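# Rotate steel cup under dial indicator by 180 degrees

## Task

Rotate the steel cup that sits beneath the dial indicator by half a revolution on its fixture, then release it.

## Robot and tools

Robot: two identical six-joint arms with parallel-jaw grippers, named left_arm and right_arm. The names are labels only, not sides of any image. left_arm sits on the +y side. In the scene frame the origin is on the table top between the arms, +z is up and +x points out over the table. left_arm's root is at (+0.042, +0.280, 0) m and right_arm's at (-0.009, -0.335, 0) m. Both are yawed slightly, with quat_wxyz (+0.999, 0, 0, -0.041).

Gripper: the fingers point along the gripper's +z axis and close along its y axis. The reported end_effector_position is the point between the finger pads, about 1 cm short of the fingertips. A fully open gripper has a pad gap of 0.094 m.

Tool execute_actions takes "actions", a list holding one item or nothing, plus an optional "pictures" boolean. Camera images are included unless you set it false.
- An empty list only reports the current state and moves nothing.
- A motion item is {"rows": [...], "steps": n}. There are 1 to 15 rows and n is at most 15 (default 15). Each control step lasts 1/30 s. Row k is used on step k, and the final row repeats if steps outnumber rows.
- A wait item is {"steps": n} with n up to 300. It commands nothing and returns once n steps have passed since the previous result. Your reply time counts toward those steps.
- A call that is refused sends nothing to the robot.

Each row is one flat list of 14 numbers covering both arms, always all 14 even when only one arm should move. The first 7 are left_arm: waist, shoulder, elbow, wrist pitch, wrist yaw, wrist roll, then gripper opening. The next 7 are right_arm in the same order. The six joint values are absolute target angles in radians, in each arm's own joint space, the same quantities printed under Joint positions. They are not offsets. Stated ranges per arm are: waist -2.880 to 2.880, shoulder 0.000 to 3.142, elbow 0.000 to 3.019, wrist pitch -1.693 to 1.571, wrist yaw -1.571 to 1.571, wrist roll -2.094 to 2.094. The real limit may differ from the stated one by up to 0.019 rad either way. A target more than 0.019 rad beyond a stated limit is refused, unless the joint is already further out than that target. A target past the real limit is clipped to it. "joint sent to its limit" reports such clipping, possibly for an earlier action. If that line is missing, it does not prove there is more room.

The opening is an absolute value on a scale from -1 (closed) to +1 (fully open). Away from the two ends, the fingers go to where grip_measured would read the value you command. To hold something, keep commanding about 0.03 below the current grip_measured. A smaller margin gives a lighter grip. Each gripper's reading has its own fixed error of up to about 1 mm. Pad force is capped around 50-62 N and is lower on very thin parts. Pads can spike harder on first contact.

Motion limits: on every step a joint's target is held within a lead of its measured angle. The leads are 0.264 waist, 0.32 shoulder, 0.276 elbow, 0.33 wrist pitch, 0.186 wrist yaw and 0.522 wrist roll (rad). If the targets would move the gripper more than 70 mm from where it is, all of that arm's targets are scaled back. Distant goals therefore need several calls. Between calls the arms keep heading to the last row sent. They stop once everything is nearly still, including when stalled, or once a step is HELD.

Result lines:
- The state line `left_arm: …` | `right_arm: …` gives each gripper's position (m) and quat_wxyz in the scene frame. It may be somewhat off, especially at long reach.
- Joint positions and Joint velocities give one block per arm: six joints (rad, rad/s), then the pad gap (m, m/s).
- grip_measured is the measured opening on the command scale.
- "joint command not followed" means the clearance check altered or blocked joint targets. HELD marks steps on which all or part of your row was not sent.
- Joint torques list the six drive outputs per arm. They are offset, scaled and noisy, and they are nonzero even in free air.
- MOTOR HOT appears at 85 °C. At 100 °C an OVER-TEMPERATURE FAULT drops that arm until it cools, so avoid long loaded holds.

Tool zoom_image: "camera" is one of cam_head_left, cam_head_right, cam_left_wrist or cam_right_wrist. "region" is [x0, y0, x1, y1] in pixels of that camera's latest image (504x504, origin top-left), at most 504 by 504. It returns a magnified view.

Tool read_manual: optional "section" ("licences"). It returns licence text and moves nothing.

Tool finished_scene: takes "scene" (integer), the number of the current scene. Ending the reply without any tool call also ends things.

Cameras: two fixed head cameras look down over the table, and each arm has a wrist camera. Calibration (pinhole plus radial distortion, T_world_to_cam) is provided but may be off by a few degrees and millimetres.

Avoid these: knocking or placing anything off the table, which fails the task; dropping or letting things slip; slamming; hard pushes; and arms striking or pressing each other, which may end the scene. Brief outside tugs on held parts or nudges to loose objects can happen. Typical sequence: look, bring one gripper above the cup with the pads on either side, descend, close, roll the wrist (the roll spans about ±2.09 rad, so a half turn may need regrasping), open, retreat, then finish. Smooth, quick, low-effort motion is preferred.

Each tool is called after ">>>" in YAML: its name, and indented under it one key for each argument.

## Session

>>> execute_actions:
  actions: []

Scene clock: 0.00 s of 4800.00 s.
left_arm: end_effector_position=(+0.3891, +0.7380, +0.3513) grip_measured=+1.000 end_effector_quat_wxyz=(-0.454, +0.731, -0.506, +0.061) | right_arm: end_effector_position=(+0.4286, +0.5159, +0.2584) grip_measured=+1.000 end_effector_quat_wxyz=(-0.588, +0.799, +0.040, +0.121)
Joint positions: left_arm=[ 1.035  1.32   1.268 -0.571  0.098 -1.029  0.094] | right_arm=[ 1.113  2.413  2.404 -0.297 -0.371 -1.937  0.094]
Joint velocities: left_arm=[-0.015 -0.005 -0.002 -0.002 -0.051  0.007  0.   ] | right_arm=[-0.015  0.005  0.007 -0.002 -0.066  0.007  0.   ]
Joint torques (N m, as the arm reports them, + toward a larger angle): no reading
Motor temperatures (°C, as the motors report them): left_arm=[24 28 28 25 23 24] | right_arm=[23 25 24 24 25 24]
camera_calibration (this result's frames):
cam_left_wrist: T_world_to_cam=[[0.700032, 0.0809345, 0.70951, -0.578885], [0.0649796, -0.996654, 0.0495778, 0.695291], [0.711149, 0.0113977, -0.702949, 0.0870145], [0, 0, 0, 1]] pos_world=[0.298178, 0.738825, 0.437421]
cam_right_wrist: T_world_to_cam=[[-0.197392, 0.293665, 0.935306, -0.311283], [0.706782, -0.618516, 0.343363, -0.0652937], [0.679335, 0.728834, -0.0854671, -0.520937], [0, 0, 0, 1]] pos_world=[0.338594, 0.430704, 0.269041]

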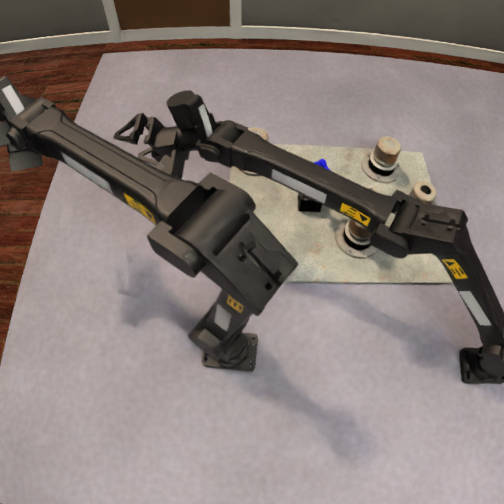

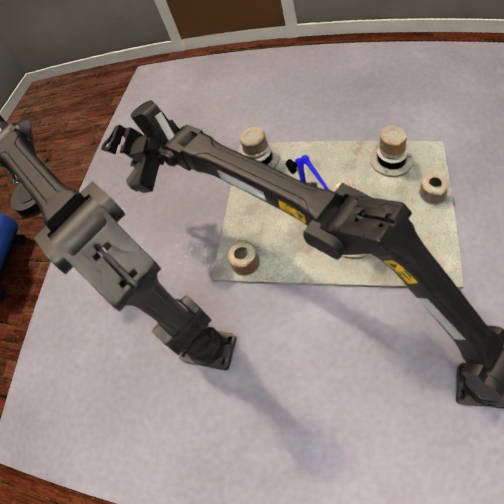

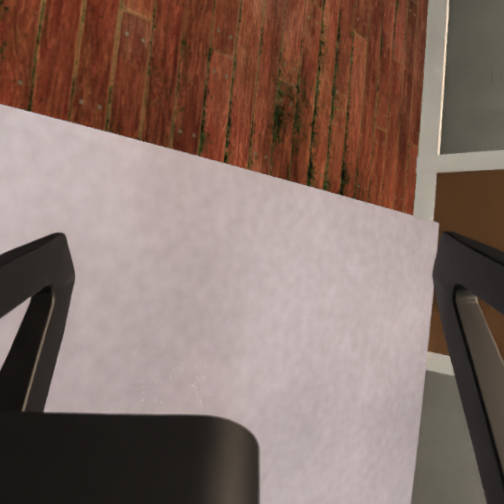

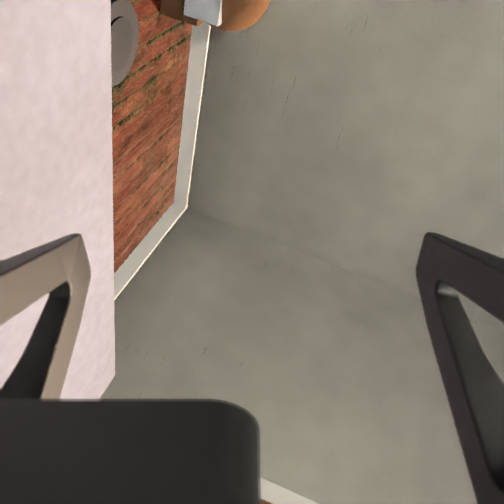

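>>> execute_actions:
  actions:
    - {"rows":[[1.6,1.32,1.268,-0.571,0.098,-1.029,1,0.9,1.2,2.0,-0.297,0,0,1]]}
  pictures: false

>>> execute_actions:
  actions:
    - {"steps":60}
  pictures: false

>>> execute_actions:
  actions:
    - {"rows":[[1.6,1.32,1.268,-0.571,0.098,-1.029,1,1.0,0.9,0.6,0.3,1.317,0,1]]}
  pictures: false

>>> execute_actions:
  actions:
    - {"steps":75}
  pictures: false

>>> execute_actions:
  actions:
    - {"rows":[[1.6,1.32,1.268,-0.571,0.098,-1.029,1,1.399,1.2,0.5,0.7,1.317,0,1]]}
  pictures: false

>>> execute_actions:
  actions:
    - {"rows":[[1.6,1.32,1.268,-0.571,0.098,-1.029,1,1.399,1.925,0.45,1.475,1.317,0,1]]}
  pictures: false

>>> execute_actions:
  actions:
    - {"steps":30}

Scene clock: 12.87 s of 4800.00 s.
left_arm: end_effector_position=(+0.0722, +0.8536, +0.3512) grip_measured=+1.000 end_effector_quat_wxyz=(-0.451, +0.848, -0.268, -0.077) | right_arm: end_effector_position=(+0.5442, +0.3743, +0.2923) grip_measured=+1.000 end_effector_quat_wxyz=(-0.546, +0.774, -0.283, +0.152)
Joint positions: left_arm=[ 1.63   1.32   1.268 -0.571  0.094 -1.029  0.094] | right_arm=[ 0.983  2.161  2.091 -0.297 -0.045 -1.509  0.094]
Joint velocities: left_arm=[ 0.64  -0.015  0.022  0.002 -0.037 -0.007  0.   ] | right_arm=[-0.308 -0.552 -0.266 -0.002  0.095  0.813  0.   ]
Joint torques (N m, as the arm reports them, + toward a larger angle): left_arm=[ -4.44 -13.07  10.05   1.69   0.24   0.1 ] | right_arm=[ -0.15 -24.43  12.19   2.     0.05   0.22]
Motor temperatures (°C, as the motors report them): left_arm=[24 28 33 25 23 24] | right_arm=[23 28 28 24 25 24]
Steps of this call (steps 1 to 90: nothing new was sent; then 9.37 s passed at rest; steps 91 to 105: all 15 steps of this action). Readings (joint positions):
91: left_arm=[1.046 1.320 1.268 -0.571 0.103 -1.029] | right_arm=[1.112 2.405 2.390 -0.297 -0.345 -1.913]
92: left_arm=[1.065 1.320 1.268 -0.571 0.105 -1.029] | right_arm=[1.110 2.389 2.361 -0.297 -0.318 -1.885]
94: left_arm=[1.133 1.320 1.268 -0.571 0.105 -1.029] | right_arm=[1.101 2.357 2.305 -0.297 -0.262 -1.830]
98: left_arm=[1.316 1.320 1.268 -0.571 0.104 -1.029] | right_arm=[1.065 2.284 2.194 -0.297 -0.146 -1.713]
105: the state above

Scene clock: 14.87 s of 4800.00 s.
left_arm: end_effector_position=(+0.0919, +0.8522, +0.3513) grip_measured=+1.000 end_effector_quat_wxyz=(-0.453, +0.843, -0.283, -0.068) | right_arm: end_effector_position=(+0.2847, -0.0130, +0.8980) grip_measured=+1.000 end_effector_quat_wxyz=(+0.788, -0.210, +0.466, +0.343)
Joint positions: left_arm=[ 1.596  1.32   1.268 -0.571  0.096 -1.029  0.094] | right_arm=[ 0.913  1.209  2.003 -0.297 -0.003 -0.01   0.094]
Joint velocities: left_arm=[-0.005 -0.024 -0.012 -0.027 -0.037 -0.007  0.   ] | right_arm=[-0.024  0.015 -0.012 -0.007 -0.037 -0.022  0.   ]
Joint torques (N m, as the arm reports them, + toward a larger angle): left_arm=[  2.18 -13.05  10.07   1.68   0.08   0.1 ] | right_arm=[-1.46 -6.54  9.15  1.57  0.17  0.17]
Motor temperatures (°C, as the motors report them): left_arm=[24 29 33 25 23 24] | right_arm=[23 28 28 24 25 24]
Steps of this call (steps 1 to 60: the robot went on to your last target). Readings (joint positions):
1: left_arm=[1.645 1.320 1.268 -0.571 0.093 -1.029] | right_arm=[0.972 2.143 2.083 -0.297 -0.039 -1.480]
2: left_arm=[1.649 1.320 1.268 -0.571 0.093 -1.029] | right_arm=[0.962 2.124 2.077 -0.297 -0.034 -1.451]
4: left_arm=[1.638 1.320 1.268 -0.571 0.093 -1.029] | right_arm=[0.946 2.085 2.066 -0.297 -0.026 -1.393]
8: left_arm=[1.603 1.320 1.268 -0.571 0.096 -1.029] | right_arm=[0.925 2.003 2.055 -0.297 -0.016 -1.278]
60: the state above

Scene clock: 15.37 s of 4800.00 s.
left_arm: end_effector_position=(+0.0919, +0.8522, +0.3513) grip_measured=+1.000 end_effector_quat_wxyz=(-0.453, +0.843, -0.283, -0.068) | right_arm: end_effector_position=(+0.2975, -0.1608, +0.6925) grip_measured=+1.000 end_effector_quat_wxyz=(+0.808, +0.156, +0.543, +0.168)
Joint positions: left_arm=[ 1.596  1.32   1.268 -0.571  0.096 -1.029  0.094] | right_arm=[ 0.987  0.833  1.185  0.256  0.884 -0.009  0.094]
Joint velocities: left_arm=[-0.005 -0.024  0.007 -0.002 -0.022 -0.007  0.   ] | right_arm=[ 0.005  0.054 -1.023  0.017  0.945 -0.022  0.   ]
Joint torques (N m, as the arm reports them, + toward a larger angle): left_arm=[  2.18 -13.04  10.06   1.69   0.08   0.1 ] | right_arm=[-0.03 -1.27  9.95  1.98 -0.36  0.06]
Motor temperatures (°C, as the motors report them): left_arm=[24 29 33 25 23 24] | right_arm=[23 28 28 24 25 24]
Steps of this call (steps 1 to 15: all 15 steps of this action). Readings (joint positions):
1: left_arm=[1.596 1.320 1.268 -0.571 0.096 -1.029] | right_arm=[0.918 1.196 1.979 -0.264 0.037 -0.010]
2: left_arm=[1.596 1.320 1.268 -0.571 0.096 -1.029] | right_arm=[0.924 1.171 1.931 -0.217 0.085 -0.010]
4: left_arm=[1.596 1.320 1.268 -0.571 0.096 -1.029] | right_arm=[0.944 1.106 1.813 -0.108 0.202 -0.010]
8: left_arm=[1.596 1.320 1.268 -0.571 0.096 -1.029] | right_arm=[0.986 0.919 1.471 0.205 0.559 -0.009]
15: the state above

Scene clock: 17.87 s of 4800.00 s.
left_arm: end_effector_position=(+0.0919, +0.8522, +0.3513) grip_measured=+1.000 end_effector_quat_wxyz=(-0.453, +0.843, -0.283, -0.068) | right_arm: end_effector_position=(+0.3210, -0.1848, +0.3419) grip_measured=+1.000 end_effector_quat_wxyz=(+0.683, +0.124, +0.701, -0.163)
Joint positions: left_arm=[ 1.596  1.32   1.268 -0.571  0.096 -1.029  0.094] | right_arm=[ 0.987  0.91   0.582  0.277  1.313 -0.009  0.094]
Joint velocities: left_arm=[-0.015  0.005  0.007  0.002 -0.022 -0.022  0.   ] | right_arm=[-0.015  0.005 -0.007 -0.012 -0.007 -0.007  0.   ]
Joint torques (N m, as the arm reports them, + toward a larger angle): left_arm=[  2.18 -13.06  10.07   1.69   0.08   0.1 ] | right_arm=[ 0.57 -4.9  13.57  2.46  0.2   0.16]
Motor temperatures (°C, as the motors report them): left_arm=[24 29 33 25 23 24] | right_arm=[23 27 28 24 25 24]
Steps of this call (steps 1 to 45: the robot went on to your last target; steps 46 to 75: nothing new was sent). Readings (joint positions):
1: left_arm=[1.596 1.320 1.268 -0.571 0.096 -1.029] | right_arm=[0.987 0.836 1.148 0.256 0.926 -0.009]
2: left_arm=[1.596 1.320 1.268 -0.571 0.096 -1.029] | right_arm=[0.987 0.839 1.109 0.257 0.968 -0.009]
4: left_arm=[1.596 1.320 1.268 -0.571 0.096 -1.029] | right_arm=[0.987 0.848 1.028 0.257 1.056 -0.009]
8: left_arm=[1.596 1.320 1.268 -0.571 0.096 -1.029] | right_arm=[0.987 0.868 0.850 0.258 1.224 -0.009]
75: the state above
All arms were judged still, so your last target was given up. Only a new action makes them travel on or press farther. Fingers that are still opening or closing keep moving.

Scene clock: 18.37 s of 4800.00 s.
left_arm: end_effector_position=(+0.0919, +0.8522, +0.3513) grip_measured=+1.000 end_effector_quat_wxyz=(-0.453, +0.843, -0.283, -0.068) | right_arm: end_effector_position=(+0.2377, -0.0237, +0.2541) grip_measured=+1.000 end_effector_quat_wxyz=(+0.703, -0.024, +0.710, -0.011)
Joint positions: left_arm=[ 1.596  1.32   1.268 -0.571  0.096 -1.029  0.094] | right_arm=[ 1.416  1.218  0.503  0.673  1.316 -0.009  0.094]
Joint velocities: left_arm=[ 0.015  0.005 -0.002 -0.012 -0.007 -0.037  0.   ] | right_arm=[-0.083 -0.024 -0.022  0.11   0.037  0.066  0.   ]
Joint torques (N m, as the arm reports them, + toward a larger angle): left_arm=[  2.17 -13.08  10.07   1.68   0.08   0.1 ] | right_arm=[-1.26 -7.5   9.67  2.32  0.11  0.16]
Motor temperatures (°C, as the motors report them): left_arm=[24 29 33 25 23 24] | right_arm=[23 27 28 24 25 24]
Steps of this call (steps 1 to 15: all 15 steps of this action). Readings (joint positions):
1: left_arm=[1.596 1.320 1.268 -0.571 0.096 -1.029] | right_arm=[0.998 0.920 0.577 0.312 1.318 -0.009]
2: left_arm=[1.596 1.320 1.268 -0.571 0.096 -1.029] | right_arm=[1.024 0.943 0.572 0.370 1.319 -0.009]
4: left_arm=[1.596 1.320 1.268 -0.571 0.096 -1.029] | right_arm=[1.107 1.014 0.563 0.480 1.319 -0.009]
8: left_arm=[1.596 1.320 1.268 -0.571 0.096 -1.029] | right_arm=[1.323 1.161 0.534 0.624 1.318 -0.009]
15: the state above

Scene clock: 18.87 s of 4800.00 s.
left_arm: end_effector_position=(+0.0919, +0.8522, +0.3513) grip_measured=+1.000 end_effector_quat_wxyz=(-0.453, +0.843, -0.283, -0.068) | right_arm: end_effector_position=(+0.2403, -0.0196, +0.0602) grip_measured=+1.000 end_effector_quat_wxyz=(+0.698, -0.038, +0.714, -0.030)
Joint positions: left_arm=[ 1.596  1.32   1.268 -0.571  0.096 -1.029  0.094] | right_arm=[ 1.412  1.972  0.445  1.437  1.317 -0.008  0.094]
Joint velocities: left_arm=[-0.005 -0.005 -0.012 -0.007 -0.022 -0.022  0.   ] | right_arm=[-0.005 -0.23  -0.007  0.208  0.051  0.007  0.   ]
Joint torques (N m, as the arm reports them, + toward a larger angle): left_arm=[  2.15 -13.06  10.08   1.69   0.08   0.1 ] | right_arm=[ -1.49 -12.83   2.9    2.54   0.07   0.16]
Motor temperatures (°C, as the motors report them): left_arm=[24 29 33 25 23 24] | right_arm=[23 27 28 24 25 24]
Steps of this call (steps 1 to 15: all 15 steps of this action). Readings (joint positions):
1: left_arm=[1.596 1.320 1.268 -0.571 0.096 -1.029] | right_arm=[1.414 1.237 0.499 0.730 1.318 -0.009]
2: left_arm=[1.596 1.320 1.268 -0.571 0.096 -1.029] | right_arm=[1.412 1.280 0.496 0.822 1.318 -0.009]
4: left_arm=[1.596 1.320 1.268 -0.571 0.096 -1.029] | right_arm=[1.412 1.415 0.495 0.997 1.318 -0.008]
8: left_arm=[1.596 1.320 1.268 -0.571 0.096 -1.029] | right_arm=[1.412 1.754 0.487 1.314 1.318 -0.008]
15: the state above

Scene clock: 19.87 s of 4800.00 s.
left_arm: end_effector_position=(+0.0919, +0.8522, +0.3513) grip_measured=+1.000 end_effector_quat_wxyz=(-0.453, +0.843, -0.283, -0.068) | right_arm: end_effector_position=(+0.2409, -0.0173, +0.0749) grip_measured=+1.000 end_effector_quat_wxyz=(+0.704, -0.020, +0.710, -0.011)
Joint positions: left_arm=[ 1.596  1.32   1.268 -0.571  0.096 -1.029  0.094] | right_arm=[ 1.412  1.936  0.445  1.454  1.317 -0.008  0.094]
Joint velocities: left_arm=[-0.005 -0.005  0.002  0.002  0.051 -0.022  0.   ] | right_arm=[-0.005  0.015 -0.007  0.017  0.022 -0.051  0.   ]
Joint torques (N m, as the arm reports them, + toward a larger angle): left_arm=[  2.17 -13.08  10.07   1.69   0.08   0.1 ] | right_arm=[ -1.47 -10.72   3.29   2.38   0.01   0.15]
Motor temperatures (°C, as the motors report them): left_arm=[24 29 33 25 23 24] | right_arm=[23 27 28 24 25 24]
Steps of this call (steps 1 to 30: the robot went on to your last target). Readings (joint positions):
1: left_arm=[1.596 1.320 1.268 -0.571 0.096 -1.029] | right_arm=[1.412 1.964 0.445 1.443 1.317 -0.008]
2: left_arm=[1.596 1.320 1.268 -0.571 0.096 -1.029] | right_arm=[1.412 1.954 0.445 1.447 1.317 -0.008]
4: left_arm=[1.596 1.320 1.268 -0.571 0.096 -1.029] | right_arm=[1.412 1.941 0.445 1.452 1.317 -0.008]
8: left_arm=[1.596 1.320 1.268 -0.571 0.096 -1.029] | right_arm=[1.412 1.936 0.445 1.454 1.317 -0.008]
30: the state above
All arms were judged still, so your last target was given up. Only a new action makes them travel on or press farther. Fingers that are still opening or closing keep moving.
camera_calibration (this result's frames):
cam_left_wrist: T_world_to_cam=[[0.54967, 0.441536, 0.709161, -0.673435], [0.58618, -0.808688, 0.0491568, 0.620513], [0.595195, 0.388676, -0.703331, -0.0136664], [0, 0, 0, 1]] pos_world=[0.0145693, 0.804459, 0.437459]
cam_right_wrist: T_world_to_cam=[[-0.0000328955, -0.999462, 0.0328102, -0.0224116], [-0.587109, -0.0265408, -0.809073, 0.208739], [0.809508, -0.0192898, -0.586792, -0.0272604], [0, 0, 0, 1]] pos_world=[0.144619, -0.0173853, 0.153624]

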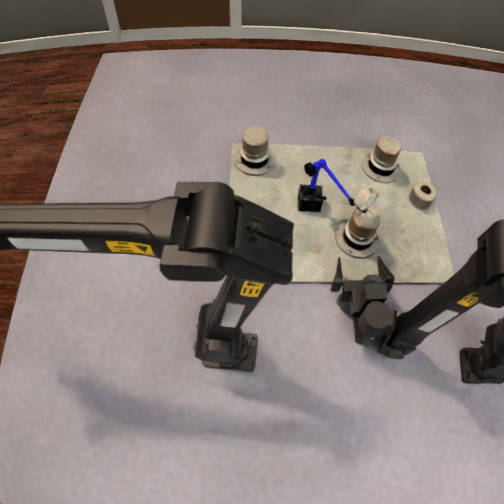

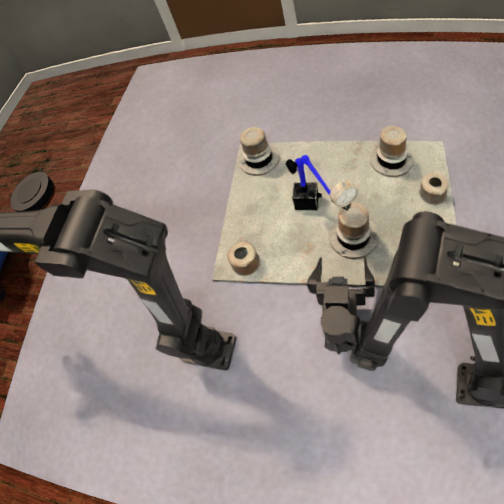

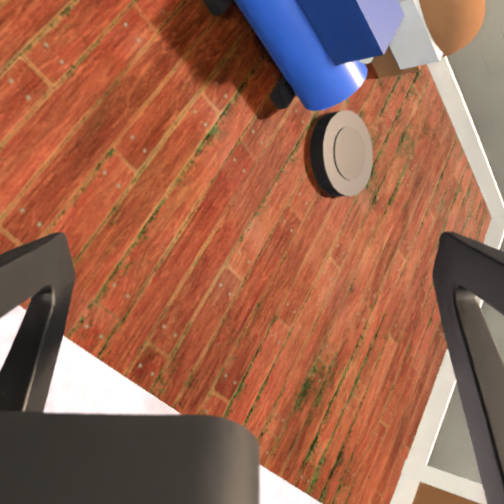

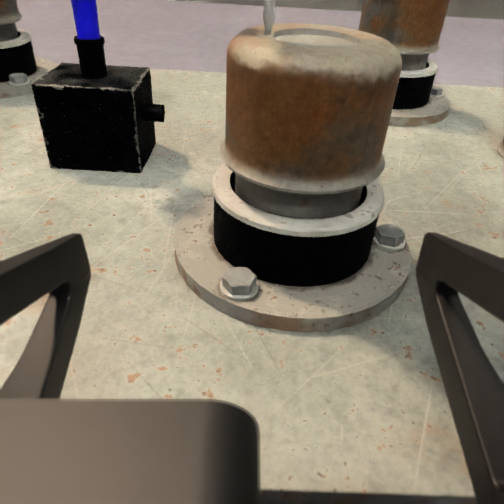

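>>> execute_actions:
  actions:
    - {"rows":[[1.6,1.32,1.268,-0.571,0.098,-1.029,1,1.376,1.923,0.395,1.52,1.294,0,1],[1.6,1.32,1.268,-0.571,0.098,-1.029,1,1.376,1.923,0.395,1.52,1.294,0,1],[1.6,1.32,1.268,-0.571,0.098,-1.029,1,1.376,1.923,0.395,1.52,1.294,0,1],[1.6,1.32,1.268,-0.571,0.098,-1.029,1,1.376,1.923,0.395,1.52,1.294,0,1],[1.6,1.32,1.268,-0.571,0.098,-1.029,1,1.376,1.923,0.395,1.52,1.294,0,1],[1.6,1.32,1.268,-0.571,0.098,-1.029,1,1.338,1.924,0.405,1.512,1.256,0,1],[1.6,1.32,1.268,-0.571,0.098,-1.029,1,1.3,1.925,0.416,1.504,1.218,0,1],[1.6,1.32,1.268,-0.571,0.098,-1.029,1,1.262,1.926,0.428,1.495,1.18,0,1],[1.6,1.32,1.268,-0.571,0.098,-1.029,1,1.225,1.927,0.44,1.486,1.143,0,1],[1.6,1.32,1.268,-0.571,0.098,-1.029,1,1.192,1.929,0.455,1.473,1.11,0,1],[1.6,1.32,1.268,-0.571,0.098,-1.029,1,1.16,1.931,0.47,1.46,1.077,0,1],[1.6,1.32,1.268,-0.571,0.098,-1.029,1,1.13,1.932,0.487,1.446,1.044,0,1],[1.6,1.32,1.268,-0.571,0.098,-1.029,1,1.1,1.934,0.503,1.432,1.011,0,1]]}
  pictures: false

>>> execute_actions:
  actions:
    - {"steps":15}

Scene clock: 41.23 s of 4800.00 s.
left_arm: end_effector_position=(+0.0919, +0.8522, +0.3513) grip_measured=+1.000 end_effector_quat_wxyz=(-0.453, +0.843, -0.283, -0.068) | right_arm: end_effector_position=(+0.3396, -0.0439, +0.0809) grip_measured=+1.000 end_effector_quat_wxyz=(+0.707, -0.004, +0.707, -0.000)
Joint positions: left_arm=[ 1.596  1.32   1.268 -0.571  0.096 -1.029  0.094] | right_arm=[ 1.107  1.936  0.483  1.454  1.019 -0.007  0.094]
Joint velocities: left_arm=[-0.015  0.005 -0.002  0.007 -0.007  0.022  0.   ] | right_arm=[-0.63   0.005  0.339 -0.11  -0.139  0.007  0.   ]
Joint torques (N m, as the arm reports them, + toward a larger angle): left_arm=[  2.16 -13.03  10.08   1.69   0.08   0.1 ] | right_arm=[  2.04 -10.73   3.35   1.2   -0.22   0.14]
Motor temperatures (°C, as the motors report them): left_arm=[24 29 34 25 23 24] | right_arm=[23 26 25 24 25 24]
Steps of this call (steps 1 to 90: nothing new was sent; then 17.87 s passed at rest; steps 91 to 105: all 15 steps of this action). Readings (joint positions):
91: left_arm=[1.596 1.320 1.268 -0.571 0.096 -1.029] | right_arm=[1.410 1.936 0.440 1.463 1.305 -0.008]
92: left_arm=[1.596 1.320 1.268 -0.571 0.096 -1.029] | right_arm=[1.406 1.936 0.431 1.476 1.299 -0.008]
94: left_arm=[1.596 1.320 1.268 -0.571 0.096 -1.029] | right_arm=[1.396 1.936 0.410 1.491 1.298 -0.008]
98: left_arm=[1.596 1.320 1.268 -0.571 0.096 -1.029] | right_arm=[1.350 1.936 0.403 1.494 1.210 -0.008]
105: the state above

Scene clock: 41.73 s of 4800.00 s.
left_arm: end_effector_position=(+0.0919, +0.8522, +0.3513) grip_measured=+1.000 end_effector_quat_wxyz=(-0.453, +0.843, -0.283, -0.068) | right_arm: end_effector_position=(+0.3479, -0.0461, +0.0825) grip_measured=+1.000 end_effector_quat_wxyz=(+0.709, +0.003, +0.706, -0.004)
Joint positions: left_arm=[ 1.596  1.32   1.268 -0.571  0.096 -1.029  0.094] | right_arm=[ 1.087  1.936  0.496  1.448  1.014 -0.007  0.094]
Joint velocities: left_arm=[-0.015  0.005  0.007 -0.007  0.022 -0.022  0.   ] | right_arm=[-0.005  0.005 -0.002 -0.017 -0.022  0.007  0.   ]
Joint torques (N m, as the arm reports them, + toward a larger angle): left_arm=[  2.19 -13.03  10.06   1.69   0.08   0.1 ] | right_arm=[  0.51 -10.58   4.22   1.15  -0.17   0.14]
Motor temperatures (°C, as the motors report them): left_arm=[24 29 34 25 23 24] | right_arm=[23 26 25 24 25 24]
Steps of this call (steps 1 to 15: the robot went on to your last target). Readings (joint positions):
1: left_arm=[1.596 1.320 1.268 -0.571 0.096 -1.029] | right_arm=[1.091 1.936 0.492 1.451 1.017 -0.007]
2: left_arm=[1.596 1.320 1.268 -0.571 0.096 -1.029] | right_arm=[1.083 1.936 0.496 1.450 1.016 -0.007]
4: left_arm=[1.596 1.320 1.268 -0.571 0.096 -1.029] | right_arm=[1.084 1.936 0.496 1.449 1.016 -0.007]
8: left_arm=[1.596 1.320 1.268 -0.571 0.096 -1.029] | right_arm=[1.087 1.936 0.496 1.448 1.015 -0.007]
15: the state above
camera_calibration (this result's frames):
cam_left_wrist: T_world_to_cam=[[0.54967, 0.441536, 0.709161, -0.673435], [0.58618, -0.808688, 0.0491568, 0.620513], [0.595195, 0.388676, -0.703331, -0.0136664], [0, 0, 0, 1]] pos_world=[0.0145693, 0.804459, 0.437459]
cam_right_wrist: T_world_to_cam=[[-0.021879, -0.999711, -0.00999894, -0.0403711], [-0.576397, 0.0207852, -0.816906, 0.276034], [0.816877, -0.0121097, -0.576685, -0.113015], [0, 0, 0, 1]] pos_world=[0.250541, -0.0474654, 0.159916]

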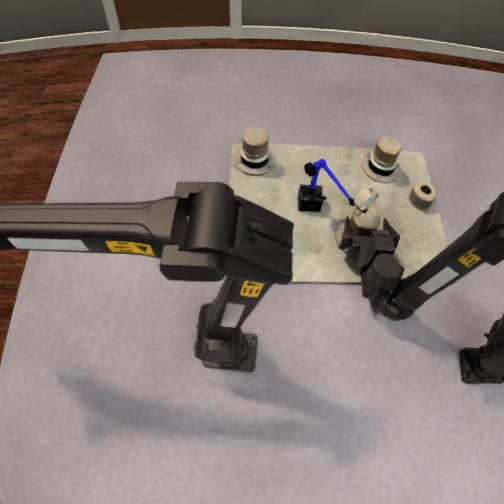

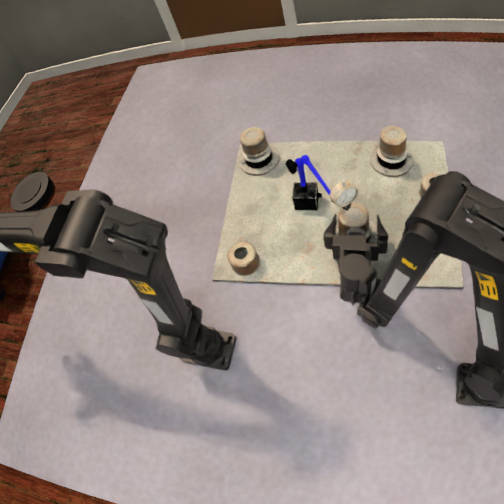

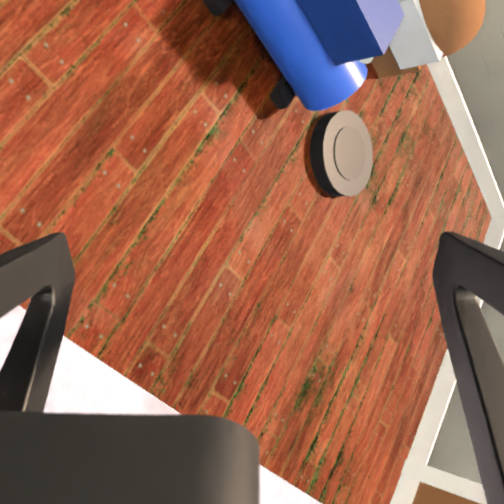

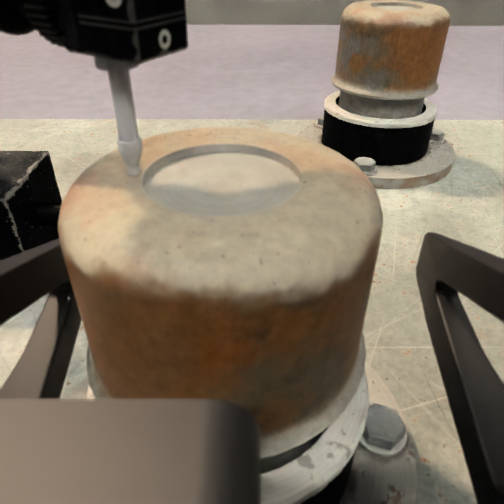

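>>> execute_actions:
  actions:
    - {"rows":[[1.6,1.32,1.268,-0.571,0.098,-1.029,1,1.12,1.934,0.503,1.432,1.011,0,1],[1.6,1.32,1.268,-0.571,0.098,-1.029,1,1.12,1.934,0.503,1.432,1.011,0,1],[1.6,1.32,1.268,-0.571,0.098,-1.029,1,1.12,1.934,0.503,1.432,1.011,0,1],[1.6,1.32,1.268,-0.571,0.098,-1.029,1,1.12,1.934,0.503,1.432,1.011,0,1],[1.6,1.32,1.268,-0.571,0.098,-1.029,1,1.12,1.934,0.503,1.432,1.011,0,0.7],[1.6,1.32,1.268,-0.571,0.098,-1.029,1,1.12,1.934,0.503,1.432,1.011,0,0.4]]}
  pictures: false

>>> execute_actions:
  actions:
    - {"rows":[[1.6,1.32,1.268,-0.571,0.098,-1.029,1,1.09,1.931,0.477,1.455,0.925,0,0.4],[1.6,1.32,1.268,-0.571,0.098,-1.029,1,1.065,1.929,0.453,1.475,0.838,0,0.4],[1.6,1.32,1.268,-0.571,0.098,-1.029,1,1.038,1.926,0.431,1.494,0.75,0,0.4],[1.6,1.32,1.268,-0.571,0.098,-1.029,1,1.009,1.925,0.413,1.507,0.655,0,0.4],[1.6,1.32,1.268,-0.571,0.098,-1.029,1,0.979,1.924,0.397,1.519,0.56,0,0.4],[1.6,1.32,1.268,-0.571,0.098,-1.029,1,0.948,1.923,0.382,1.53,0.463,0,0.4],[1.6,1.32,1.268,-0.571,0.098,-1.029,1,0.912,1.923,0.371,1.539,0.361,0,0.4],[1.6,1.32,1.268,-0.571,0.098,-1.029,1,0.875,1.922,0.362,1.546,0.259,0,0.4],[1.6,1.32,1.268,-0.571,0.098,-1.029,1,0.838,1.922,0.355,1.552,0.157,0,0.4],[1.6,1.32,1.268,-0.571,0.098,-1.029,1,0.799,1.922,0.352,1.554,0.053,0,0.4],[1.6,1.32,1.268,-0.571,0.098,-1.029,1,0.76,1.922,0.352,1.554,-0.051,0,0.4],[1.6,1.32,1.268,-0.571,0.098,-1.029,1,0.722,1.922,0.355,1.552,-0.155,0,0.4],[1.6,1.32,1.268,-0.571,0.098,-1.029,1,0.685,1.922,0.362,1.546,-0.257,0,0.4],[1.6,1.32,1.268,-0.571,0.098,-1.029,1,0.649,1.923,0.371,1.539,-0.359,0,0.4],[1.6,1.32,1.268,-0.571,0.098,-1.029,1,0.614,1.923,0.382,1.53,-0.46,0,0.4]]}
  pictures: false

>>> execute_actions:
  actions:
    - {"rows":[[1.6,1.32,1.268,-0.571,0.098,-1.029,1,0.582,1.924,0.397,1.519,-0.557,0,0.4],[1.6,1.32,1.268,-0.571,0.098,-1.029,1,0.552,1.925,0.413,1.507,-0.653,0,0.4],[1.6,1.32,1.268,-0.571,0.098,-1.029,1,0.523,1.926,0.431,1.494,-0.747,0,0.4],[1.6,1.32,1.268,-0.571,0.098,-1.029,1,0.499,1.929,0.453,1.475,-0.836,0,0.4],[1.6,1.32,1.268,-0.571,0.098,-1.029,1,0.477,1.931,0.477,1.454,-0.923,0,0.4],[1.6,1.32,1.268,-0.571,0.098,-1.029,1,0.458,1.934,0.502,1.432,-1.008,0,0.4],[1.6,1.32,1.268,-0.571,0.098,-1.029,1,0.442,1.938,0.529,1.41,-1.09,0,0.4],[1.6,1.32,1.268,-0.571,0.098,-1.029,1,0.428,1.942,0.557,1.387,-1.168,0,0.4],[1.6,1.32,1.268,-0.571,0.098,-1.029,1,0.415,1.947,0.585,1.363,-1.245,0,0.4],[1.6,1.32,1.268,-0.571,0.098,-1.029,1,0.415,1.947,0.585,1.363,-1.245,0,0.4],[1.6,1.32,1.268,-0.571,0.098,-1.029,1,0.415,1.947,0.585,1.363,-1.245,0,0.4],[1.6,1.32,1.268,-0.571,0.098,-1.029,1,0.415,1.947,0.585,1.363,-1.245,0,0.4],[1.6,1.32,1.268,-0.571,0.098,-1.029,1,0.415,1.947,0.585,1.363,-1.245,0,1]]}
  pictures: false

>>> execute_actions:
  actions:
    - {"rows":[[1.6,1.32,1.268,-0.571,0.098,-1.029,1,0.415,1.947,0.585,1.363,-1.245,0,1],[1.6,1.32,1.268,-0.571,0.098,-1.029,1,0.415,1.947,0.585,1.363,-1.245,0,1],[1.6,1.32,1.268,-0.571,0.098,-1.029,1,0.428,1.942,0.557,1.387,-1.168,0,1],[1.6,1.32,1.268,-0.571,0.098,-1.029,1,0.442,1.938,0.529,1.41,-1.09,0,1],[1.6,1.32,1.268,-0.571,0.098,-1.029,1,0.458,1.934,0.502,1.432,-1.008,0,1],[1.6,1.32,1.268,-0.571,0.098,-1.029,1,0.477,1.931,0.477,1.454,-0.923,0,1],[1.6,1.32,1.268,-0.571,0.098,-1.029,1,0.499,1.929,0.453,1.475,-0.836,0,1],[1.6,1.32,1.268,-0.571,0.098,-1.029,1,0.523,1.926,0.431,1.494,-0.747,0,1],[1.6,1.32,1.268,-0.571,0.098,-1.029,1,0.552,1.925,0.413,1.507,-0.653,0,1],[1.6,1.32,1.268,-0.571,0.098,-1.029,1,0.582,1.924,0.397,1.519,-0.557,0,1],[1.6,1.32,1.268,-0.571,0.098,-1.029,1,0.614,1.923,0.382,1.53,-0.46,0,1],[1.6,1.32,1.268,-0.571,0.098,-1.029,1,0.649,1.923,0.371,1.539,-0.359,0,1],[1.6,1.32,1.268,-0.571,0.098,-1.029,1,0.685,1.922,0.362,1.546,-0.257,0,1],[1.6,1.32,1.268,-0.571,0.098,-1.029,1,0.722,1.922,0.355,1.552,-0.155,0,1],[1.6,1.32,1.268,-0.571,0.098,-1.029,1,0.76,1.922,0.352,1.554,-0.051,0,1]]}
  pictures: false

>>> execute_actions:
  actions:
    - {"rows":[[1.6,1.32,1.268,-0.571,0.098,-1.029,1,0.799,1.922,0.352,1.554,0.053,0,1],[1.6,1.32,1.268,-0.571,0.098,-1.029,1,0.838,1.922,0.355,1.552,0.157,0,1],[1.6,1.32,1.268,-0.571,0.098,-1.029,1,0.875,1.922,0.362,1.546,0.259,0,1],[1.6,1.32,1.268,-0.571,0.098,-1.029,1,0.912,1.923,0.371,1.539,0.361,0,1],[1.6,1.32,1.268,-0.571,0.098,-1.029,1,0.948,1.923,0.382,1.53,0.463,0,1],[1.6,1.32,1.268,-0.571,0.098,-1.029,1,0.979,1.924,0.397,1.519,0.56,0,1],[1.6,1.32,1.268,-0.571,0.098,-1.029,1,1.009,1.925,0.413,1.507,0.655,0,1],[1.6,1.32,1.268,-0.571,0.098,-1.029,1,1.038,1.926,0.431,1.494,0.75,0,1],[1.6,1.32,1.268,-0.571,0.098,-1.029,1,1.065,1.929,0.453,1.475,0.838,0,1],[1.6,1.32,1.268,-0.571,0.098,-1.029,1,1.09,1.931,0.477,1.455,0.925,0,1],[1.6,1.32,1.268,-0.571,0.098,-1.029,1,1.11,1.934,0.503,1.432,1.011,0,1]]}
  pictures: false

>>> execute_actions:
  actions:
    - {"rows":[[1.6,1.32,1.268,-0.571,0.098,-1.029,1,1.11,1.934,0.503,1.432,1.011,0,1],[1.6,1.32,1.268,-0.571,0.098,-1.029,1,1.11,1.934,0.503,1.432,1.011,0,1],[1.6,1.32,1.268,-0.571,0.098,-1.029,1,1.11,1.934,0.503,1.432,1.011,0,1],[1.6,1.32,1.268,-0.571,0.098,-1.029,1,1.11,1.934,0.503,1.432,1.011,0,0.7],[1.6,1.32,1.268,-0.571,0.098,-1.029,1,1.11,1.934,0.503,1.432,1.011,0,0.4]]}

Scene clock: 100.50 s of 4800.00 s.
left_arm: end_effector_position=(+0.0919, +0.8522, +0.3513) grip_measured=+1.000 end_effector_quat_wxyz=(-0.453, +0.843, -0.283, -0.068) | right_arm: end_effector_position=(+0.3415, -0.0387, +0.0825) grip_measured=+0.452 end_effector_quat_wxyz=(+0.709, -0.004, +0.706, +0.003)
Joint positions: left_arm=[ 1.596  1.32   1.268 -0.571  0.096 -1.029  0.094] | right_arm=[ 1.109  1.936  0.496  1.448  1.016 -0.007  0.068]
Joint velocities: left_arm=[-0.015 -0.005 -0.017  0.007  0.051 -0.022  0.   ] | right_arm=[-0.005 -0.005  0.007 -0.007  0.022  0.007 -0.   ]
Joint torques (N m, as the arm reports them, + toward a larger angle): left_arm=[  2.16 -13.05  10.07   1.7    0.08   0.1 ] | right_arm=[  0.39 -10.76   4.23   1.14  -0.25   0.14]
Motor temperatures (°C, as the motors report them): left_arm=[24 29 35 25 23 24] | right_arm=[23 27 24 24 25 24]
Steps of this call (steps 1 to 15: the robot went on to your last target; steps 16 to 90: nothing new was sent; then 55.27 s passed at rest; steps 91 to 105: all 15 steps of this action). Readings (joint positions):
91: left_arm=[1.596 1.320 1.268 -0.571 0.096 -1.029] | right_arm=[1.089 1.936 0.496 1.448 1.014 -0.007]
92: left_arm=[1.596 1.320 1.268 -0.571 0.096 -1.029] | right_arm=[1.092 1.936 0.496 1.448 1.014 -0.007]
94: left_arm=[1.596 1.320 1.268 -0.571 0.096 -1.029] | right_arm=[1.101 1.936 0.496 1.448 1.014 -0.007]
98: left_arm=[1.596 1.320 1.268 -0.571 0.096 -1.029] | right_arm=[1.109 1.936 0.496 1.448 1.016 -0.007]
105: the state above

Scene clock: 101.00 s of 4800.00 s.
left_arm: end_effector_position=(+0.0919, +0.8522, +0.3513) grip_measured=+1.000 end_effector_quat_wxyz=(-0.453, +0.843, -0.283, -0.068) | right_arm: end_effector_position=(+0.3403, -0.0391, +0.0827) grip_measured=+0.452 end_effector_quat_wxyz=(+0.641, -0.302, +0.639, +0.299)
Joint positions: left_arm=[ 1.596  1.32   1.268 -0.571  0.096 -1.029  0.094] | right_arm=[ 0.682  1.911  0.35   1.561 -0.279 -0.005  0.068]
Joint velocities: left_arm=[-0.015 -0.005 -0.007 -0.002 -0.051  0.037  0.   ] | right_arm=[-1.118 -0.005  0.193 -0.183 -2.513 -0.051  0.001]
Joint torques (N m, as the arm reports them, + toward a larger angle): left_arm=[  2.16 -13.04  10.07   1.69   0.08   0.1 ] | right_arm=[-0.66 -8.53  4.39  1.43  0.49  0.1 ]
Motor temperatures (°C, as the motors report them): left_arm=[24 29 35 25 23 24] | right_arm=[23 27 24 24 25 24]
Steps of this call (steps 1 to 15: all 15 steps of this action). Readings (joint positions):
1: left_arm=[1.596 1.320 1.268 -0.571 0.096 -1.029] | right_arm=[1.105 1.935 0.492 1.449 0.996 -0.007]
2: left_arm=[1.596 1.320 1.268 -0.571 0.096 -1.029] | right_arm=[1.094 1.931 0.477 1.460 0.944 -0.007]
4: left_arm=[1.596 1.320 1.268 -0.571 0.096 -1.029] | right_arm=[1.052 1.922 0.433 1.491 0.782 -0.004]
8: left_arm=[1.596 1.320 1.268 -0.571 0.096 -1.029] | right_arm=[0.939 1.912 0.368 1.544 0.420 -0.003]
15: the state above

Scene clock: 101.50 s of 4800.00 s.
left_arm: end_effector_position=(+0.0919, +0.8522, +0.3513) grip_measured=+1.000 end_effector_quat_wxyz=(-0.453, +0.843, -0.283, -0.068) | right_arm: end_effector_position=(+0.3390, -0.0389, +0.0842) grip_measured=+0.979 end_effector_quat_wxyz=(-0.498, +0.504, -0.496, -0.502)
Joint positions: left_arm=[ 1.596  1.32   1.268 -0.571  0.096 -1.029  0.094] | right_arm=[ 0.425  1.941  0.569  1.373 -1.241 -0.005  0.093]
Joint velocities: left_arm=[ 0.005  0.005 -0.012 -0.012  0.022 -0.037  0.   ] | right_arm=[-0.005  0.005  0.002 -0.012 -0.095 -0.066  0.047]
Joint torques (N m, as the arm reports them, + toward a larger angle): left_arm=[  2.15 -13.07  10.07   1.69   0.08   0.1 ] | right_arm=[ -1.38 -10.78   5.69   1.22  -0.21   0.12]
Motor temperatures (°C, as the motors report them): left_arm=[24 29 35 25 23 24] | right_arm=[23 27 24 24 25 24]
Steps of this call (steps 1 to 15: all 15 steps of this action). Readings (joint positions):
1: left_arm=[1.596 1.320 1.268 -0.571 0.096 -1.029] | right_arm=[0.647 1.911 0.360 1.552 -0.381 -0.005]
2: left_arm=[1.596 1.320 1.268 -0.571 0.096 -1.029] | right_arm=[0.612 1.911 0.372 1.540 -0.482 -0.005]
4: left_arm=[1.596 1.320 1.268 -0.571 0.096 -1.029] | right_arm=[0.549 1.914 0.405 1.509 -0.679 -0.005]
8: left_arm=[1.596 1.320 1.268 -0.571 0.096 -1.029] | right_arm=[0.454 1.928 0.503 1.429 -1.056 -0.006]
15: the state above

Scene clock: 102.00 s of 4800.00 s.
left_arm: end_effector_position=(+0.0919, +0.8522, +0.3513) grip_measured=+1.000 end_effector_quat_wxyz=(-0.453, +0.843, -0.283, -0.068) | right_arm: end_effector_position=(+0.3502, -0.0429, +0.0654) grip_measured=+1.000 end_effector_quat_wxyz=(+0.632, -0.277, +0.670, +0.273)
Joint positions: left_arm=[ 1.596  1.32   1.268 -0.571  0.096 -1.029  0.094] | right_arm=[ 0.698  1.934  0.362  1.52  -0.184  0.006  0.094]
Joint velocities: left_arm=[-0.005  0.015 -0.017 -0.002 -0.007  0.007  0.   ] | right_arm=[ 1.04   0.015 -0.159  0.129  2.41   0.066  0.   ]
Joint torques (N m, as the arm reports them, + toward a larger angle): left_arm=[  2.16 -13.06  10.07   1.69   0.08   0.1 ] | right_arm=[ -0.51 -10.72   2.58   3.02   0.02   0.  ]
Motor temperatures (°C, as the motors report them): left_arm=[24 29 35 25 23 24] | right_arm=[23 27 24 24 25 24]
Steps of this call (steps 1 to 15: all 15 steps of this action). Readings (joint positions):
1: left_arm=[1.596 1.320 1.268 -0.571 0.096 -1.029] | right_arm=[0.425 1.941 0.569 1.373 -1.241 -0.005]
2: left_arm=[1.596 1.320 1.268 -0.571 0.096 -1.029] | right_arm=[0.425 1.941 0.569 1.373 -1.242 -0.005]
4: left_arm=[1.596 1.320 1.268 -0.571 0.096 -1.029] | right_arm=[0.425 1.941 0.562 1.376 -1.150 -0.005]
8: left_arm=[1.596 1.320 1.268 -0.571 0.096 -1.029] | right_arm=[0.479 1.935 0.459 1.448 -0.850 0.006]
15: the state above

Scene clock: 102.50 s of 4800.00 s.
left_arm: end_effector_position=(+0.0919, +0.8522, +0.3513) grip_measured=+1.000 end_effector_quat_wxyz=(-0.453, +0.843, -0.283, -0.068) | right_arm: end_effector_position=(+0.3388, -0.0332, +0.0836) grip_measured=+1.000 end_effector_quat_wxyz=(+0.709, -0.007, +0.705, +0.017)
Joint positions: left_arm=[ 1.596  1.32   1.268 -0.571  0.096 -1.029  0.094] | right_arm=[1.118 1.934 0.496 1.451 1.001 0.004 0.094]
Joint velocities: left_arm=[-0.015 -0.015  0.007 -0.002 -0.007  0.007  0.   ] | right_arm=[ 0.005 -0.005  0.149 -0.046  0.168 -0.007  0.   ]
Joint torques (N m, as the arm reports them, + toward a larger angle): left_arm=[  2.17 -13.09  10.07   1.69   0.08   0.1 ] | right_arm=[ -1.08 -10.7    3.52   1.14   0.31   0.03]
Motor temperatures (°C, as the motors report them): left_arm=[24 29 35 25 23 24] | right_arm=[23 27 24 24 25 24]
Steps of this call (steps 1 to 15: all 15 steps of this action). Readings (joint positions):
1: left_arm=[1.596 1.320 1.268 -0.571 0.096 -1.029] | right_arm=[0.735 1.934 0.359 1.523 -0.084 0.006]
2: left_arm=[1.596 1.320 1.268 -0.571 0.096 -1.029] | right_arm=[0.772 1.934 0.358 1.526 0.016 0.006]
4: left_arm=[1.596 1.320 1.268 -0.571 0.096 -1.029] | right_arm=[0.846 1.934 0.358 1.526 0.221 0.006]
8: left_arm=[1.596 1.320 1.268 -0.571 0.096 -1.029] | right_arm=[0.990 1.934 0.379 1.518 0.617 0.004]
15: the state above

Scene clock: 103.00 s of 4800.00 s.
left_arm: end_effector_position=(+0.0919, +0.8522, +0.3513) grip_measured=+1.000 end_effector_quat_wxyz=(-0.453, +0.843, -0.283, -0.068) | right_arm: end_effector_position=(+0.3405, -0.0387, +0.0831) grip_measured=+0.450 end_effector_quat_wxyz=(+0.709, +0.001, +0.705, +0.006)
Joint positions: left_arm=[ 1.596  1.32   1.268 -0.571  0.096 -1.029  0.094] | right_arm=[1.112 1.934 0.496 1.448 1.023 0.002 0.068]
Joint velocities: left_arm=[-0.005 -0.015  0.002  0.002  0.037 -0.11   0.   ] | right_arm=[-0.005  0.015 -0.027 -0.002 -0.022  0.007  0.   ]
Joint torques (N m, as the arm reports them, + toward a larger angle): left_arm=[  2.18 -13.02  10.06   1.7    0.08   0.1 ] | right_arm=[ -0.64 -10.69   4.27   1.13  -0.58   0.05]
Motor temperatures (°C, as the motors report them): left_arm=[24 29 35 25 23 24] | right_arm=[23 27 24 24 25 24]
Steps of this call (steps 1 to 15: all 15 steps of this action). Readings (joint positions):
1: left_arm=[1.596 1.320 1.268 -0.571 0.096 -1.029] | right_arm=[1.117 1.934 0.498 1.450 1.004 0.004]
2: left_arm=[1.596 1.320 1.268 -0.571 0.096 -1.029] | right_arm=[1.117 1.934 0.498 1.449 1.006 0.004]
4: left_arm=[1.596 1.320 1.268 -0.571 0.096 -1.029] | right_arm=[1.117 1.934 0.498 1.448 1.007 0.004]
8: left_arm=[1.596 1.320 1.268 -0.571 0.096 -1.029] | right_arm=[1.112 1.934 0.496 1.448 1.023 0.002]
15: the state above
camera_calibration (this result's frames):
cam_left_wrist: T_world_to_cam=[[0.54967, 0.441536, 0.709161, -0.673435], [0.58618, -0.808688, 0.0491568, 0.620513], [0.595195, 0.388676, -0.703331, -0.0136664], [0, 0, 0, 1]] pos_world=[0.0145693, 0.804459, 0.437459]
cam_right_wrist: T_world_to_cam=[[-0.00542589, -0.999775, -0.0205003, -0.037808], [-0.576116, 0.0198818, -0.817126, 0.272047], [0.81735, 0.00737693, -0.576095, -0.106037], [0, 0, 0, 1]] pos_world=[0.243195, -0.042426, 0.160434]

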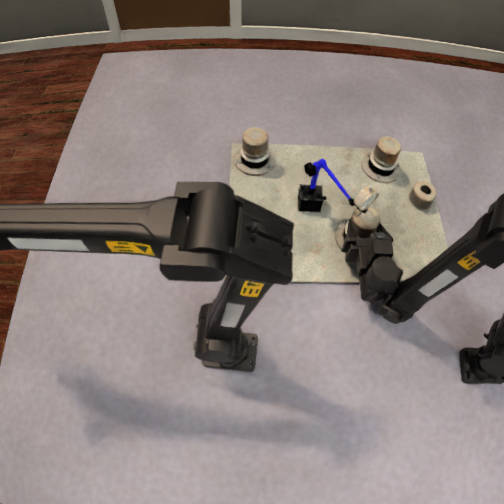

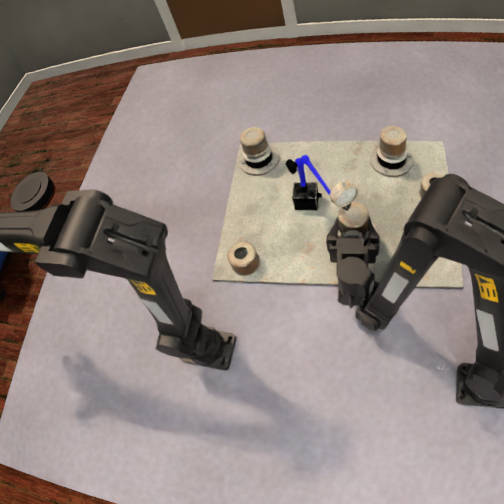

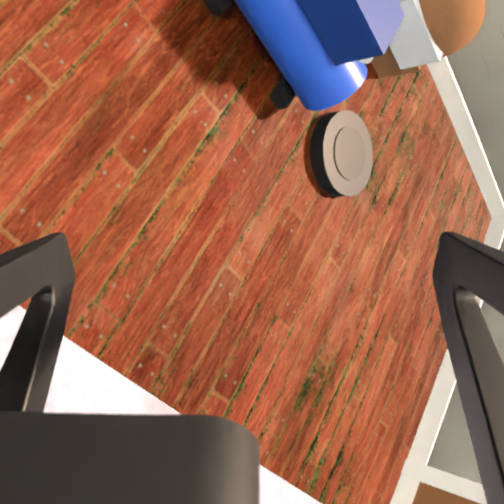

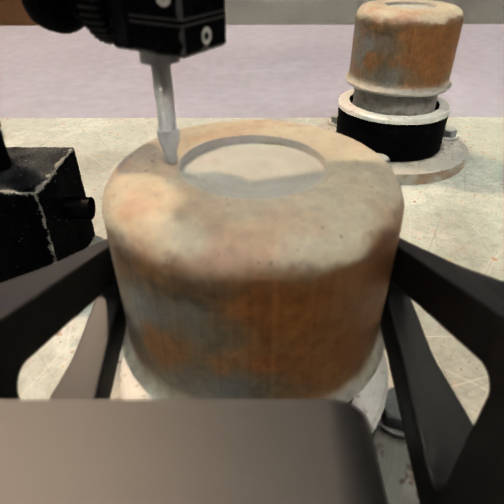

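First turn: .011→1.584 heading (90°). Repeat.

>>> execute_actions:
  actions:
    - {"rows":[[1.6,1.32,1.268,-0.571,0.098,-1.029,1,1.09,1.931,0.477,1.455,0.925,0,0.4],[1.6,1.32,1.268,-0.571,0.098,-1.029,1,1.065,1.929,0.453,1.475,0.838,0,0.4],[1.6,1.32,1.268,-0.571,0.098,-1.029,1,1.038,1.926,0.431,1.494,0.75,0,0.4],[1.6,1.32,1.268,-0.571,0.098,-1.029,1,1.009,1.925,0.413,1.507,0.655,0,0.4],[1.6,1.32,1.268,-0.571,0.098,-1.029,1,0.979,1.924,0.397,1.519,0.56,0,0.4],[1.6,1.32,1.268,-0.571,0.098,-1.029,1,0.948,1.923,0.382,1.53,0.463,0,0.4],[1.6,1.32,1.268,-0.571,0.098,-1.029,1,0.912,1.923,0.371,1.539,0.361,0,0.4],[1.6,1.32,1.268,-0.571,0.098,-1.029,1,0.875,1.922,0.362,1.546,0.259,0,0.4],[1.6,1.32,1.268,-0.571,0.098,-1.029,1,0.838,1.922,0.355,1.552,0.157,0,0.4],[1.6,1.32,1.268,-0.571,0.098,-1.029,1,0.799,1.922,0.352,1.554,0.053,0,0.4],[1.6,1.32,1.268,-0.571,0.098,-1.029,1,0.76,1.922,0.352,1.554,-0.051,0,0.4],[1.6,1.32,1.268,-0.571,0.098,-1.029,1,0.722,1.922,0.355,1.552,-0.155,0,0.4],[1.6,1.32,1.268,-0.571,0.098,-1.029,1,0.685,1.922,0.362,1.546,-0.257,0,0.4],[1.6,1.32,1.268,-0.571,0.098,-1.029,1,0.649,1.923,0.371,1.539,-0.359,0,0.4],[1.6,1.32,1.268,-0.571,0.098,-1.029,1,0.614,1.923,0.382,1.53,-0.46,0,0.4]]}
  pictures: false

>>> execute_actions:
  actions:
    - {"rows":[[1.6,1.32,1.268,-0.571,0.098,-1.029,1,0.582,1.924,0.397,1.519,-0.557,0,0.4],[1.6,1.32,1.268,-0.571,0.098,-1.029,1,0.552,1.925,0.413,1.507,-0.653,0,0.4],[1.6,1.32,1.268,-0.571,0.098,-1.029,1,0.523,1.926,0.431,1.494,-0.747,0,0.4],[1.6,1.32,1.268,-0.571,0.098,-1.029,1,0.499,1.929,0.453,1.475,-0.836,0,0.4],[1.6,1.32,1.268,-0.571,0.098,-1.029,1,0.477,1.931,0.477,1.454,-0.923,0,0.4],[1.6,1.32,1.268,-0.571,0.098,-1.029,1,0.458,1.934,0.502,1.432,-1.008,0,0.4],[1.6,1.32,1.268,-0.571,0.098,-1.029,1,0.442,1.938,0.529,1.41,-1.09,0,0.4],[1.6,1.32,1.268,-0.571,0.098,-1.029,1,0.428,1.942,0.557,1.387,-1.168,0,0.4],[1.6,1.32,1.268,-0.571,0.098,-1.029,1,0.415,1.947,0.585,1.363,-1.245,0,0.4],[1.6,1.32,1.268,-0.571,0.098,-1.029,1,0.415,1.947,0.585,1.363,-1.245,0,0.4],[1.6,1.32,1.268,-0.571,0.098,-1.029,1,0.415,1.947,0.585,1.363,-1.245,0,0.4],[1.6,1.32,1.268,-0.571,0.098,-1.029,1,0.415,1.947,0.585,1.363,-1.245,0,0.4],[1.6,1.32,1.268,-0.571,0.098,-1.029,1,0.415,1.947,0.585,1.363,-1.245,0,1]]}
  pictures: false

>>> execute_actions:
  actions:
    - {"steps":10}
  pictures: false

Scene clock: 133.63 s of 4800.00 s.
left_arm: end_effector_position=(+0.0919, +0.8522, +0.3513) grip_measured=+1.000 end_effector_quat_wxyz=(-0.453, +0.843, -0.283, -0.068) | right_arm: end_effector_position=(+0.3394, -0.0400, +0.0837) grip_measured=+0.450 end_effector_quat_wxyz=(+0.641, -0.298, +0.640, +0.301)
Joint positions: left_arm=[ 1.596  1.32   1.268 -0.571  0.096 -1.029  0.094] | right_arm=[ 0.684  1.909  0.347  1.565 -0.275  0.004  0.068]
Joint velocities: left_arm=[-0.005  0.005 -0.002  0.007  0.022  0.022  0.   ] | right_arm=[-1.099  0.015  0.242 -0.217 -2.557 -0.081 -0.001]
Joint torques (N m, as the arm reports them, + toward a larger angle): left_arm=[  2.17 -13.03  10.07   1.69   0.08   0.1 ] | right_arm=[-0.36 -8.75  4.44  1.14  0.49  0.  ]
Motor temperatures (°C, as the motors report them): left_arm=[24 29 36 25 23 24] | right_arm=[23 27 24 24 26 24]
Steps of this call (steps 1 to 15: the robot went on to your last target; steps 16 to 90: nothing new was sent; then 27.13 s passed at rest; steps 91 to 105: all 15 steps of this action). Readings (joint positions):
91: left_arm=[1.596 1.320 1.268 -0.571 0.096 -1.029] | right_arm=[1.110 1.933 0.490 1.452 1.002 0.001]
92: left_arm=[1.596 1.320 1.268 -0.571 0.096 -1.029] | right_arm=[1.098 1.929 0.474 1.462 0.949 0.001]
94: left_arm=[1.596 1.320 1.268 -0.571 0.096 -1.029] | right_arm=[1.056 1.920 0.430 1.494 0.786 0.003]
98: left_arm=[1.596 1.320 1.268 -0.571 0.096 -1.029] | right_arm=[0.943 1.911 0.364 1.547 0.426 0.004]
105: the state above

Scene clock: 134.13 s of 4800.00 s.
left_arm: end_effector_position=(+0.0919, +0.8522, +0.3513) grip_measured=+1.000 end_effector_quat_wxyz=(-0.453, +0.843, -0.283, -0.068) | right_arm: end_effector_position=(+0.3392, -0.0404, +0.0841) grip_measured=+0.979 end_effector_quat_wxyz=(-0.497, +0.502, -0.498, -0.503)
Joint positions: left_arm=[ 1.596  1.32   1.268 -0.571  0.096 -1.029  0.094] | right_arm=[ 0.421  1.941  0.566  1.374 -1.241  0.001  0.093]
Joint velocities: left_arm=[-0.005 -0.015 -0.002 -0.002 -0.022 -0.022  0.   ] | right_arm=[-0.015 -0.015  0.007  0.002 -0.095  0.007  0.046]
Joint torques (N m, as the arm reports them, + toward a larger angle): left_arm=[  2.2  -13.06  10.06   1.69   0.08   0.1 ] | right_arm=[ -0.82 -10.92   5.87   1.18  -0.2    0.05]
Motor temperatures (°C, as the motors report them): left_arm=[24 29 36 25 23 24] | right_arm=[23 27 24 24 26 24]
Steps of this call (steps 1 to 15: all 15 steps of this action). Readings (joint positions):
1: left_arm=[1.596 1.320 1.268 -0.571 0.096 -1.029] | right_arm=[0.647 1.909 0.355 1.555 -0.376 0.004]
2: left_arm=[1.596 1.320 1.268 -0.571 0.096 -1.029] | right_arm=[0.612 1.909 0.368 1.544 -0.478 0.003]
4: left_arm=[1.596 1.320 1.268 -0.571 0.096 -1.029] | right_arm=[0.548 1.911 0.400 1.513 -0.677 0.002]
8: left_arm=[1.596 1.320 1.268 -0.571 0.096 -1.029] | right_arm=[0.451 1.926 0.499 1.430 -1.055 0.001]
15: the state above

Scene clock: 134.47 s of 4800.00 s.
left_arm: end_effector_position=(+0.0919, +0.8522, +0.3513) grip_measured=+1.000 end_effector_quat_wxyz=(-0.453, +0.843, -0.283, -0.068) | right_arm: end_effector_position=(+0.3390, -0.0404, +0.0841) grip_measured=+1.000 end_effector_quat_wxyz=(-0.497, +0.502, -0.498, -0.503)
Joint positions: left_arm=[ 1.596  1.32   1.268 -0.571  0.096 -1.029  0.094] | right_arm=[ 0.421  1.941  0.566  1.374 -1.242  0.001  0.094]
Joint velocities: left_arm=[-0.015  0.005 -0.007 -0.012 -0.022  0.022  0.   ] | right_arm=[-0.015  0.005 -0.012  0.002  0.022  0.022  0.   ]
Joint torques (N m, as the arm reports them, + toward a larger angle): left_arm=[  2.16 -13.05  10.07   1.7    0.08   0.1 ] | right_arm=[ -0.95 -11.28   5.88   1.18  -0.16   0.05]
Motor temperatures (°C, as the motors report them): left_arm=[24 29 36 25 23 24] | right_arm=[23 27 24 24 26 24]
Steps of this call (steps 1 to 10: the robot went on to your last target). Readings (joint positions):
1: left_arm=[1.596 1.320 1.268 -0.571 0.096 -1.029] | right_arm=[0.421 1.941 0.566 1.374 -1.241 0.001]
2: left_arm=[1.596 1.320 1.268 -0.571 0.096 -1.029] | right_arm=[0.421 1.941 0.566 1.374 -1.242 0.001]
4: left_arm=[1.596 1.320 1.268 -0.571 0.096 -1.029] | right_arm=[0.421 1.941 0.566 1.374 -1.242 0.001]
8: left_arm=[1.596 1.320 1.268 -0.571 0.096 -1.029] | right_arm=[0.421 1.941 0.566 1.374 -1.242 0.001]
10: the state above

>>> finished_scene:
  scene: 2

The scene is finished: the task was done.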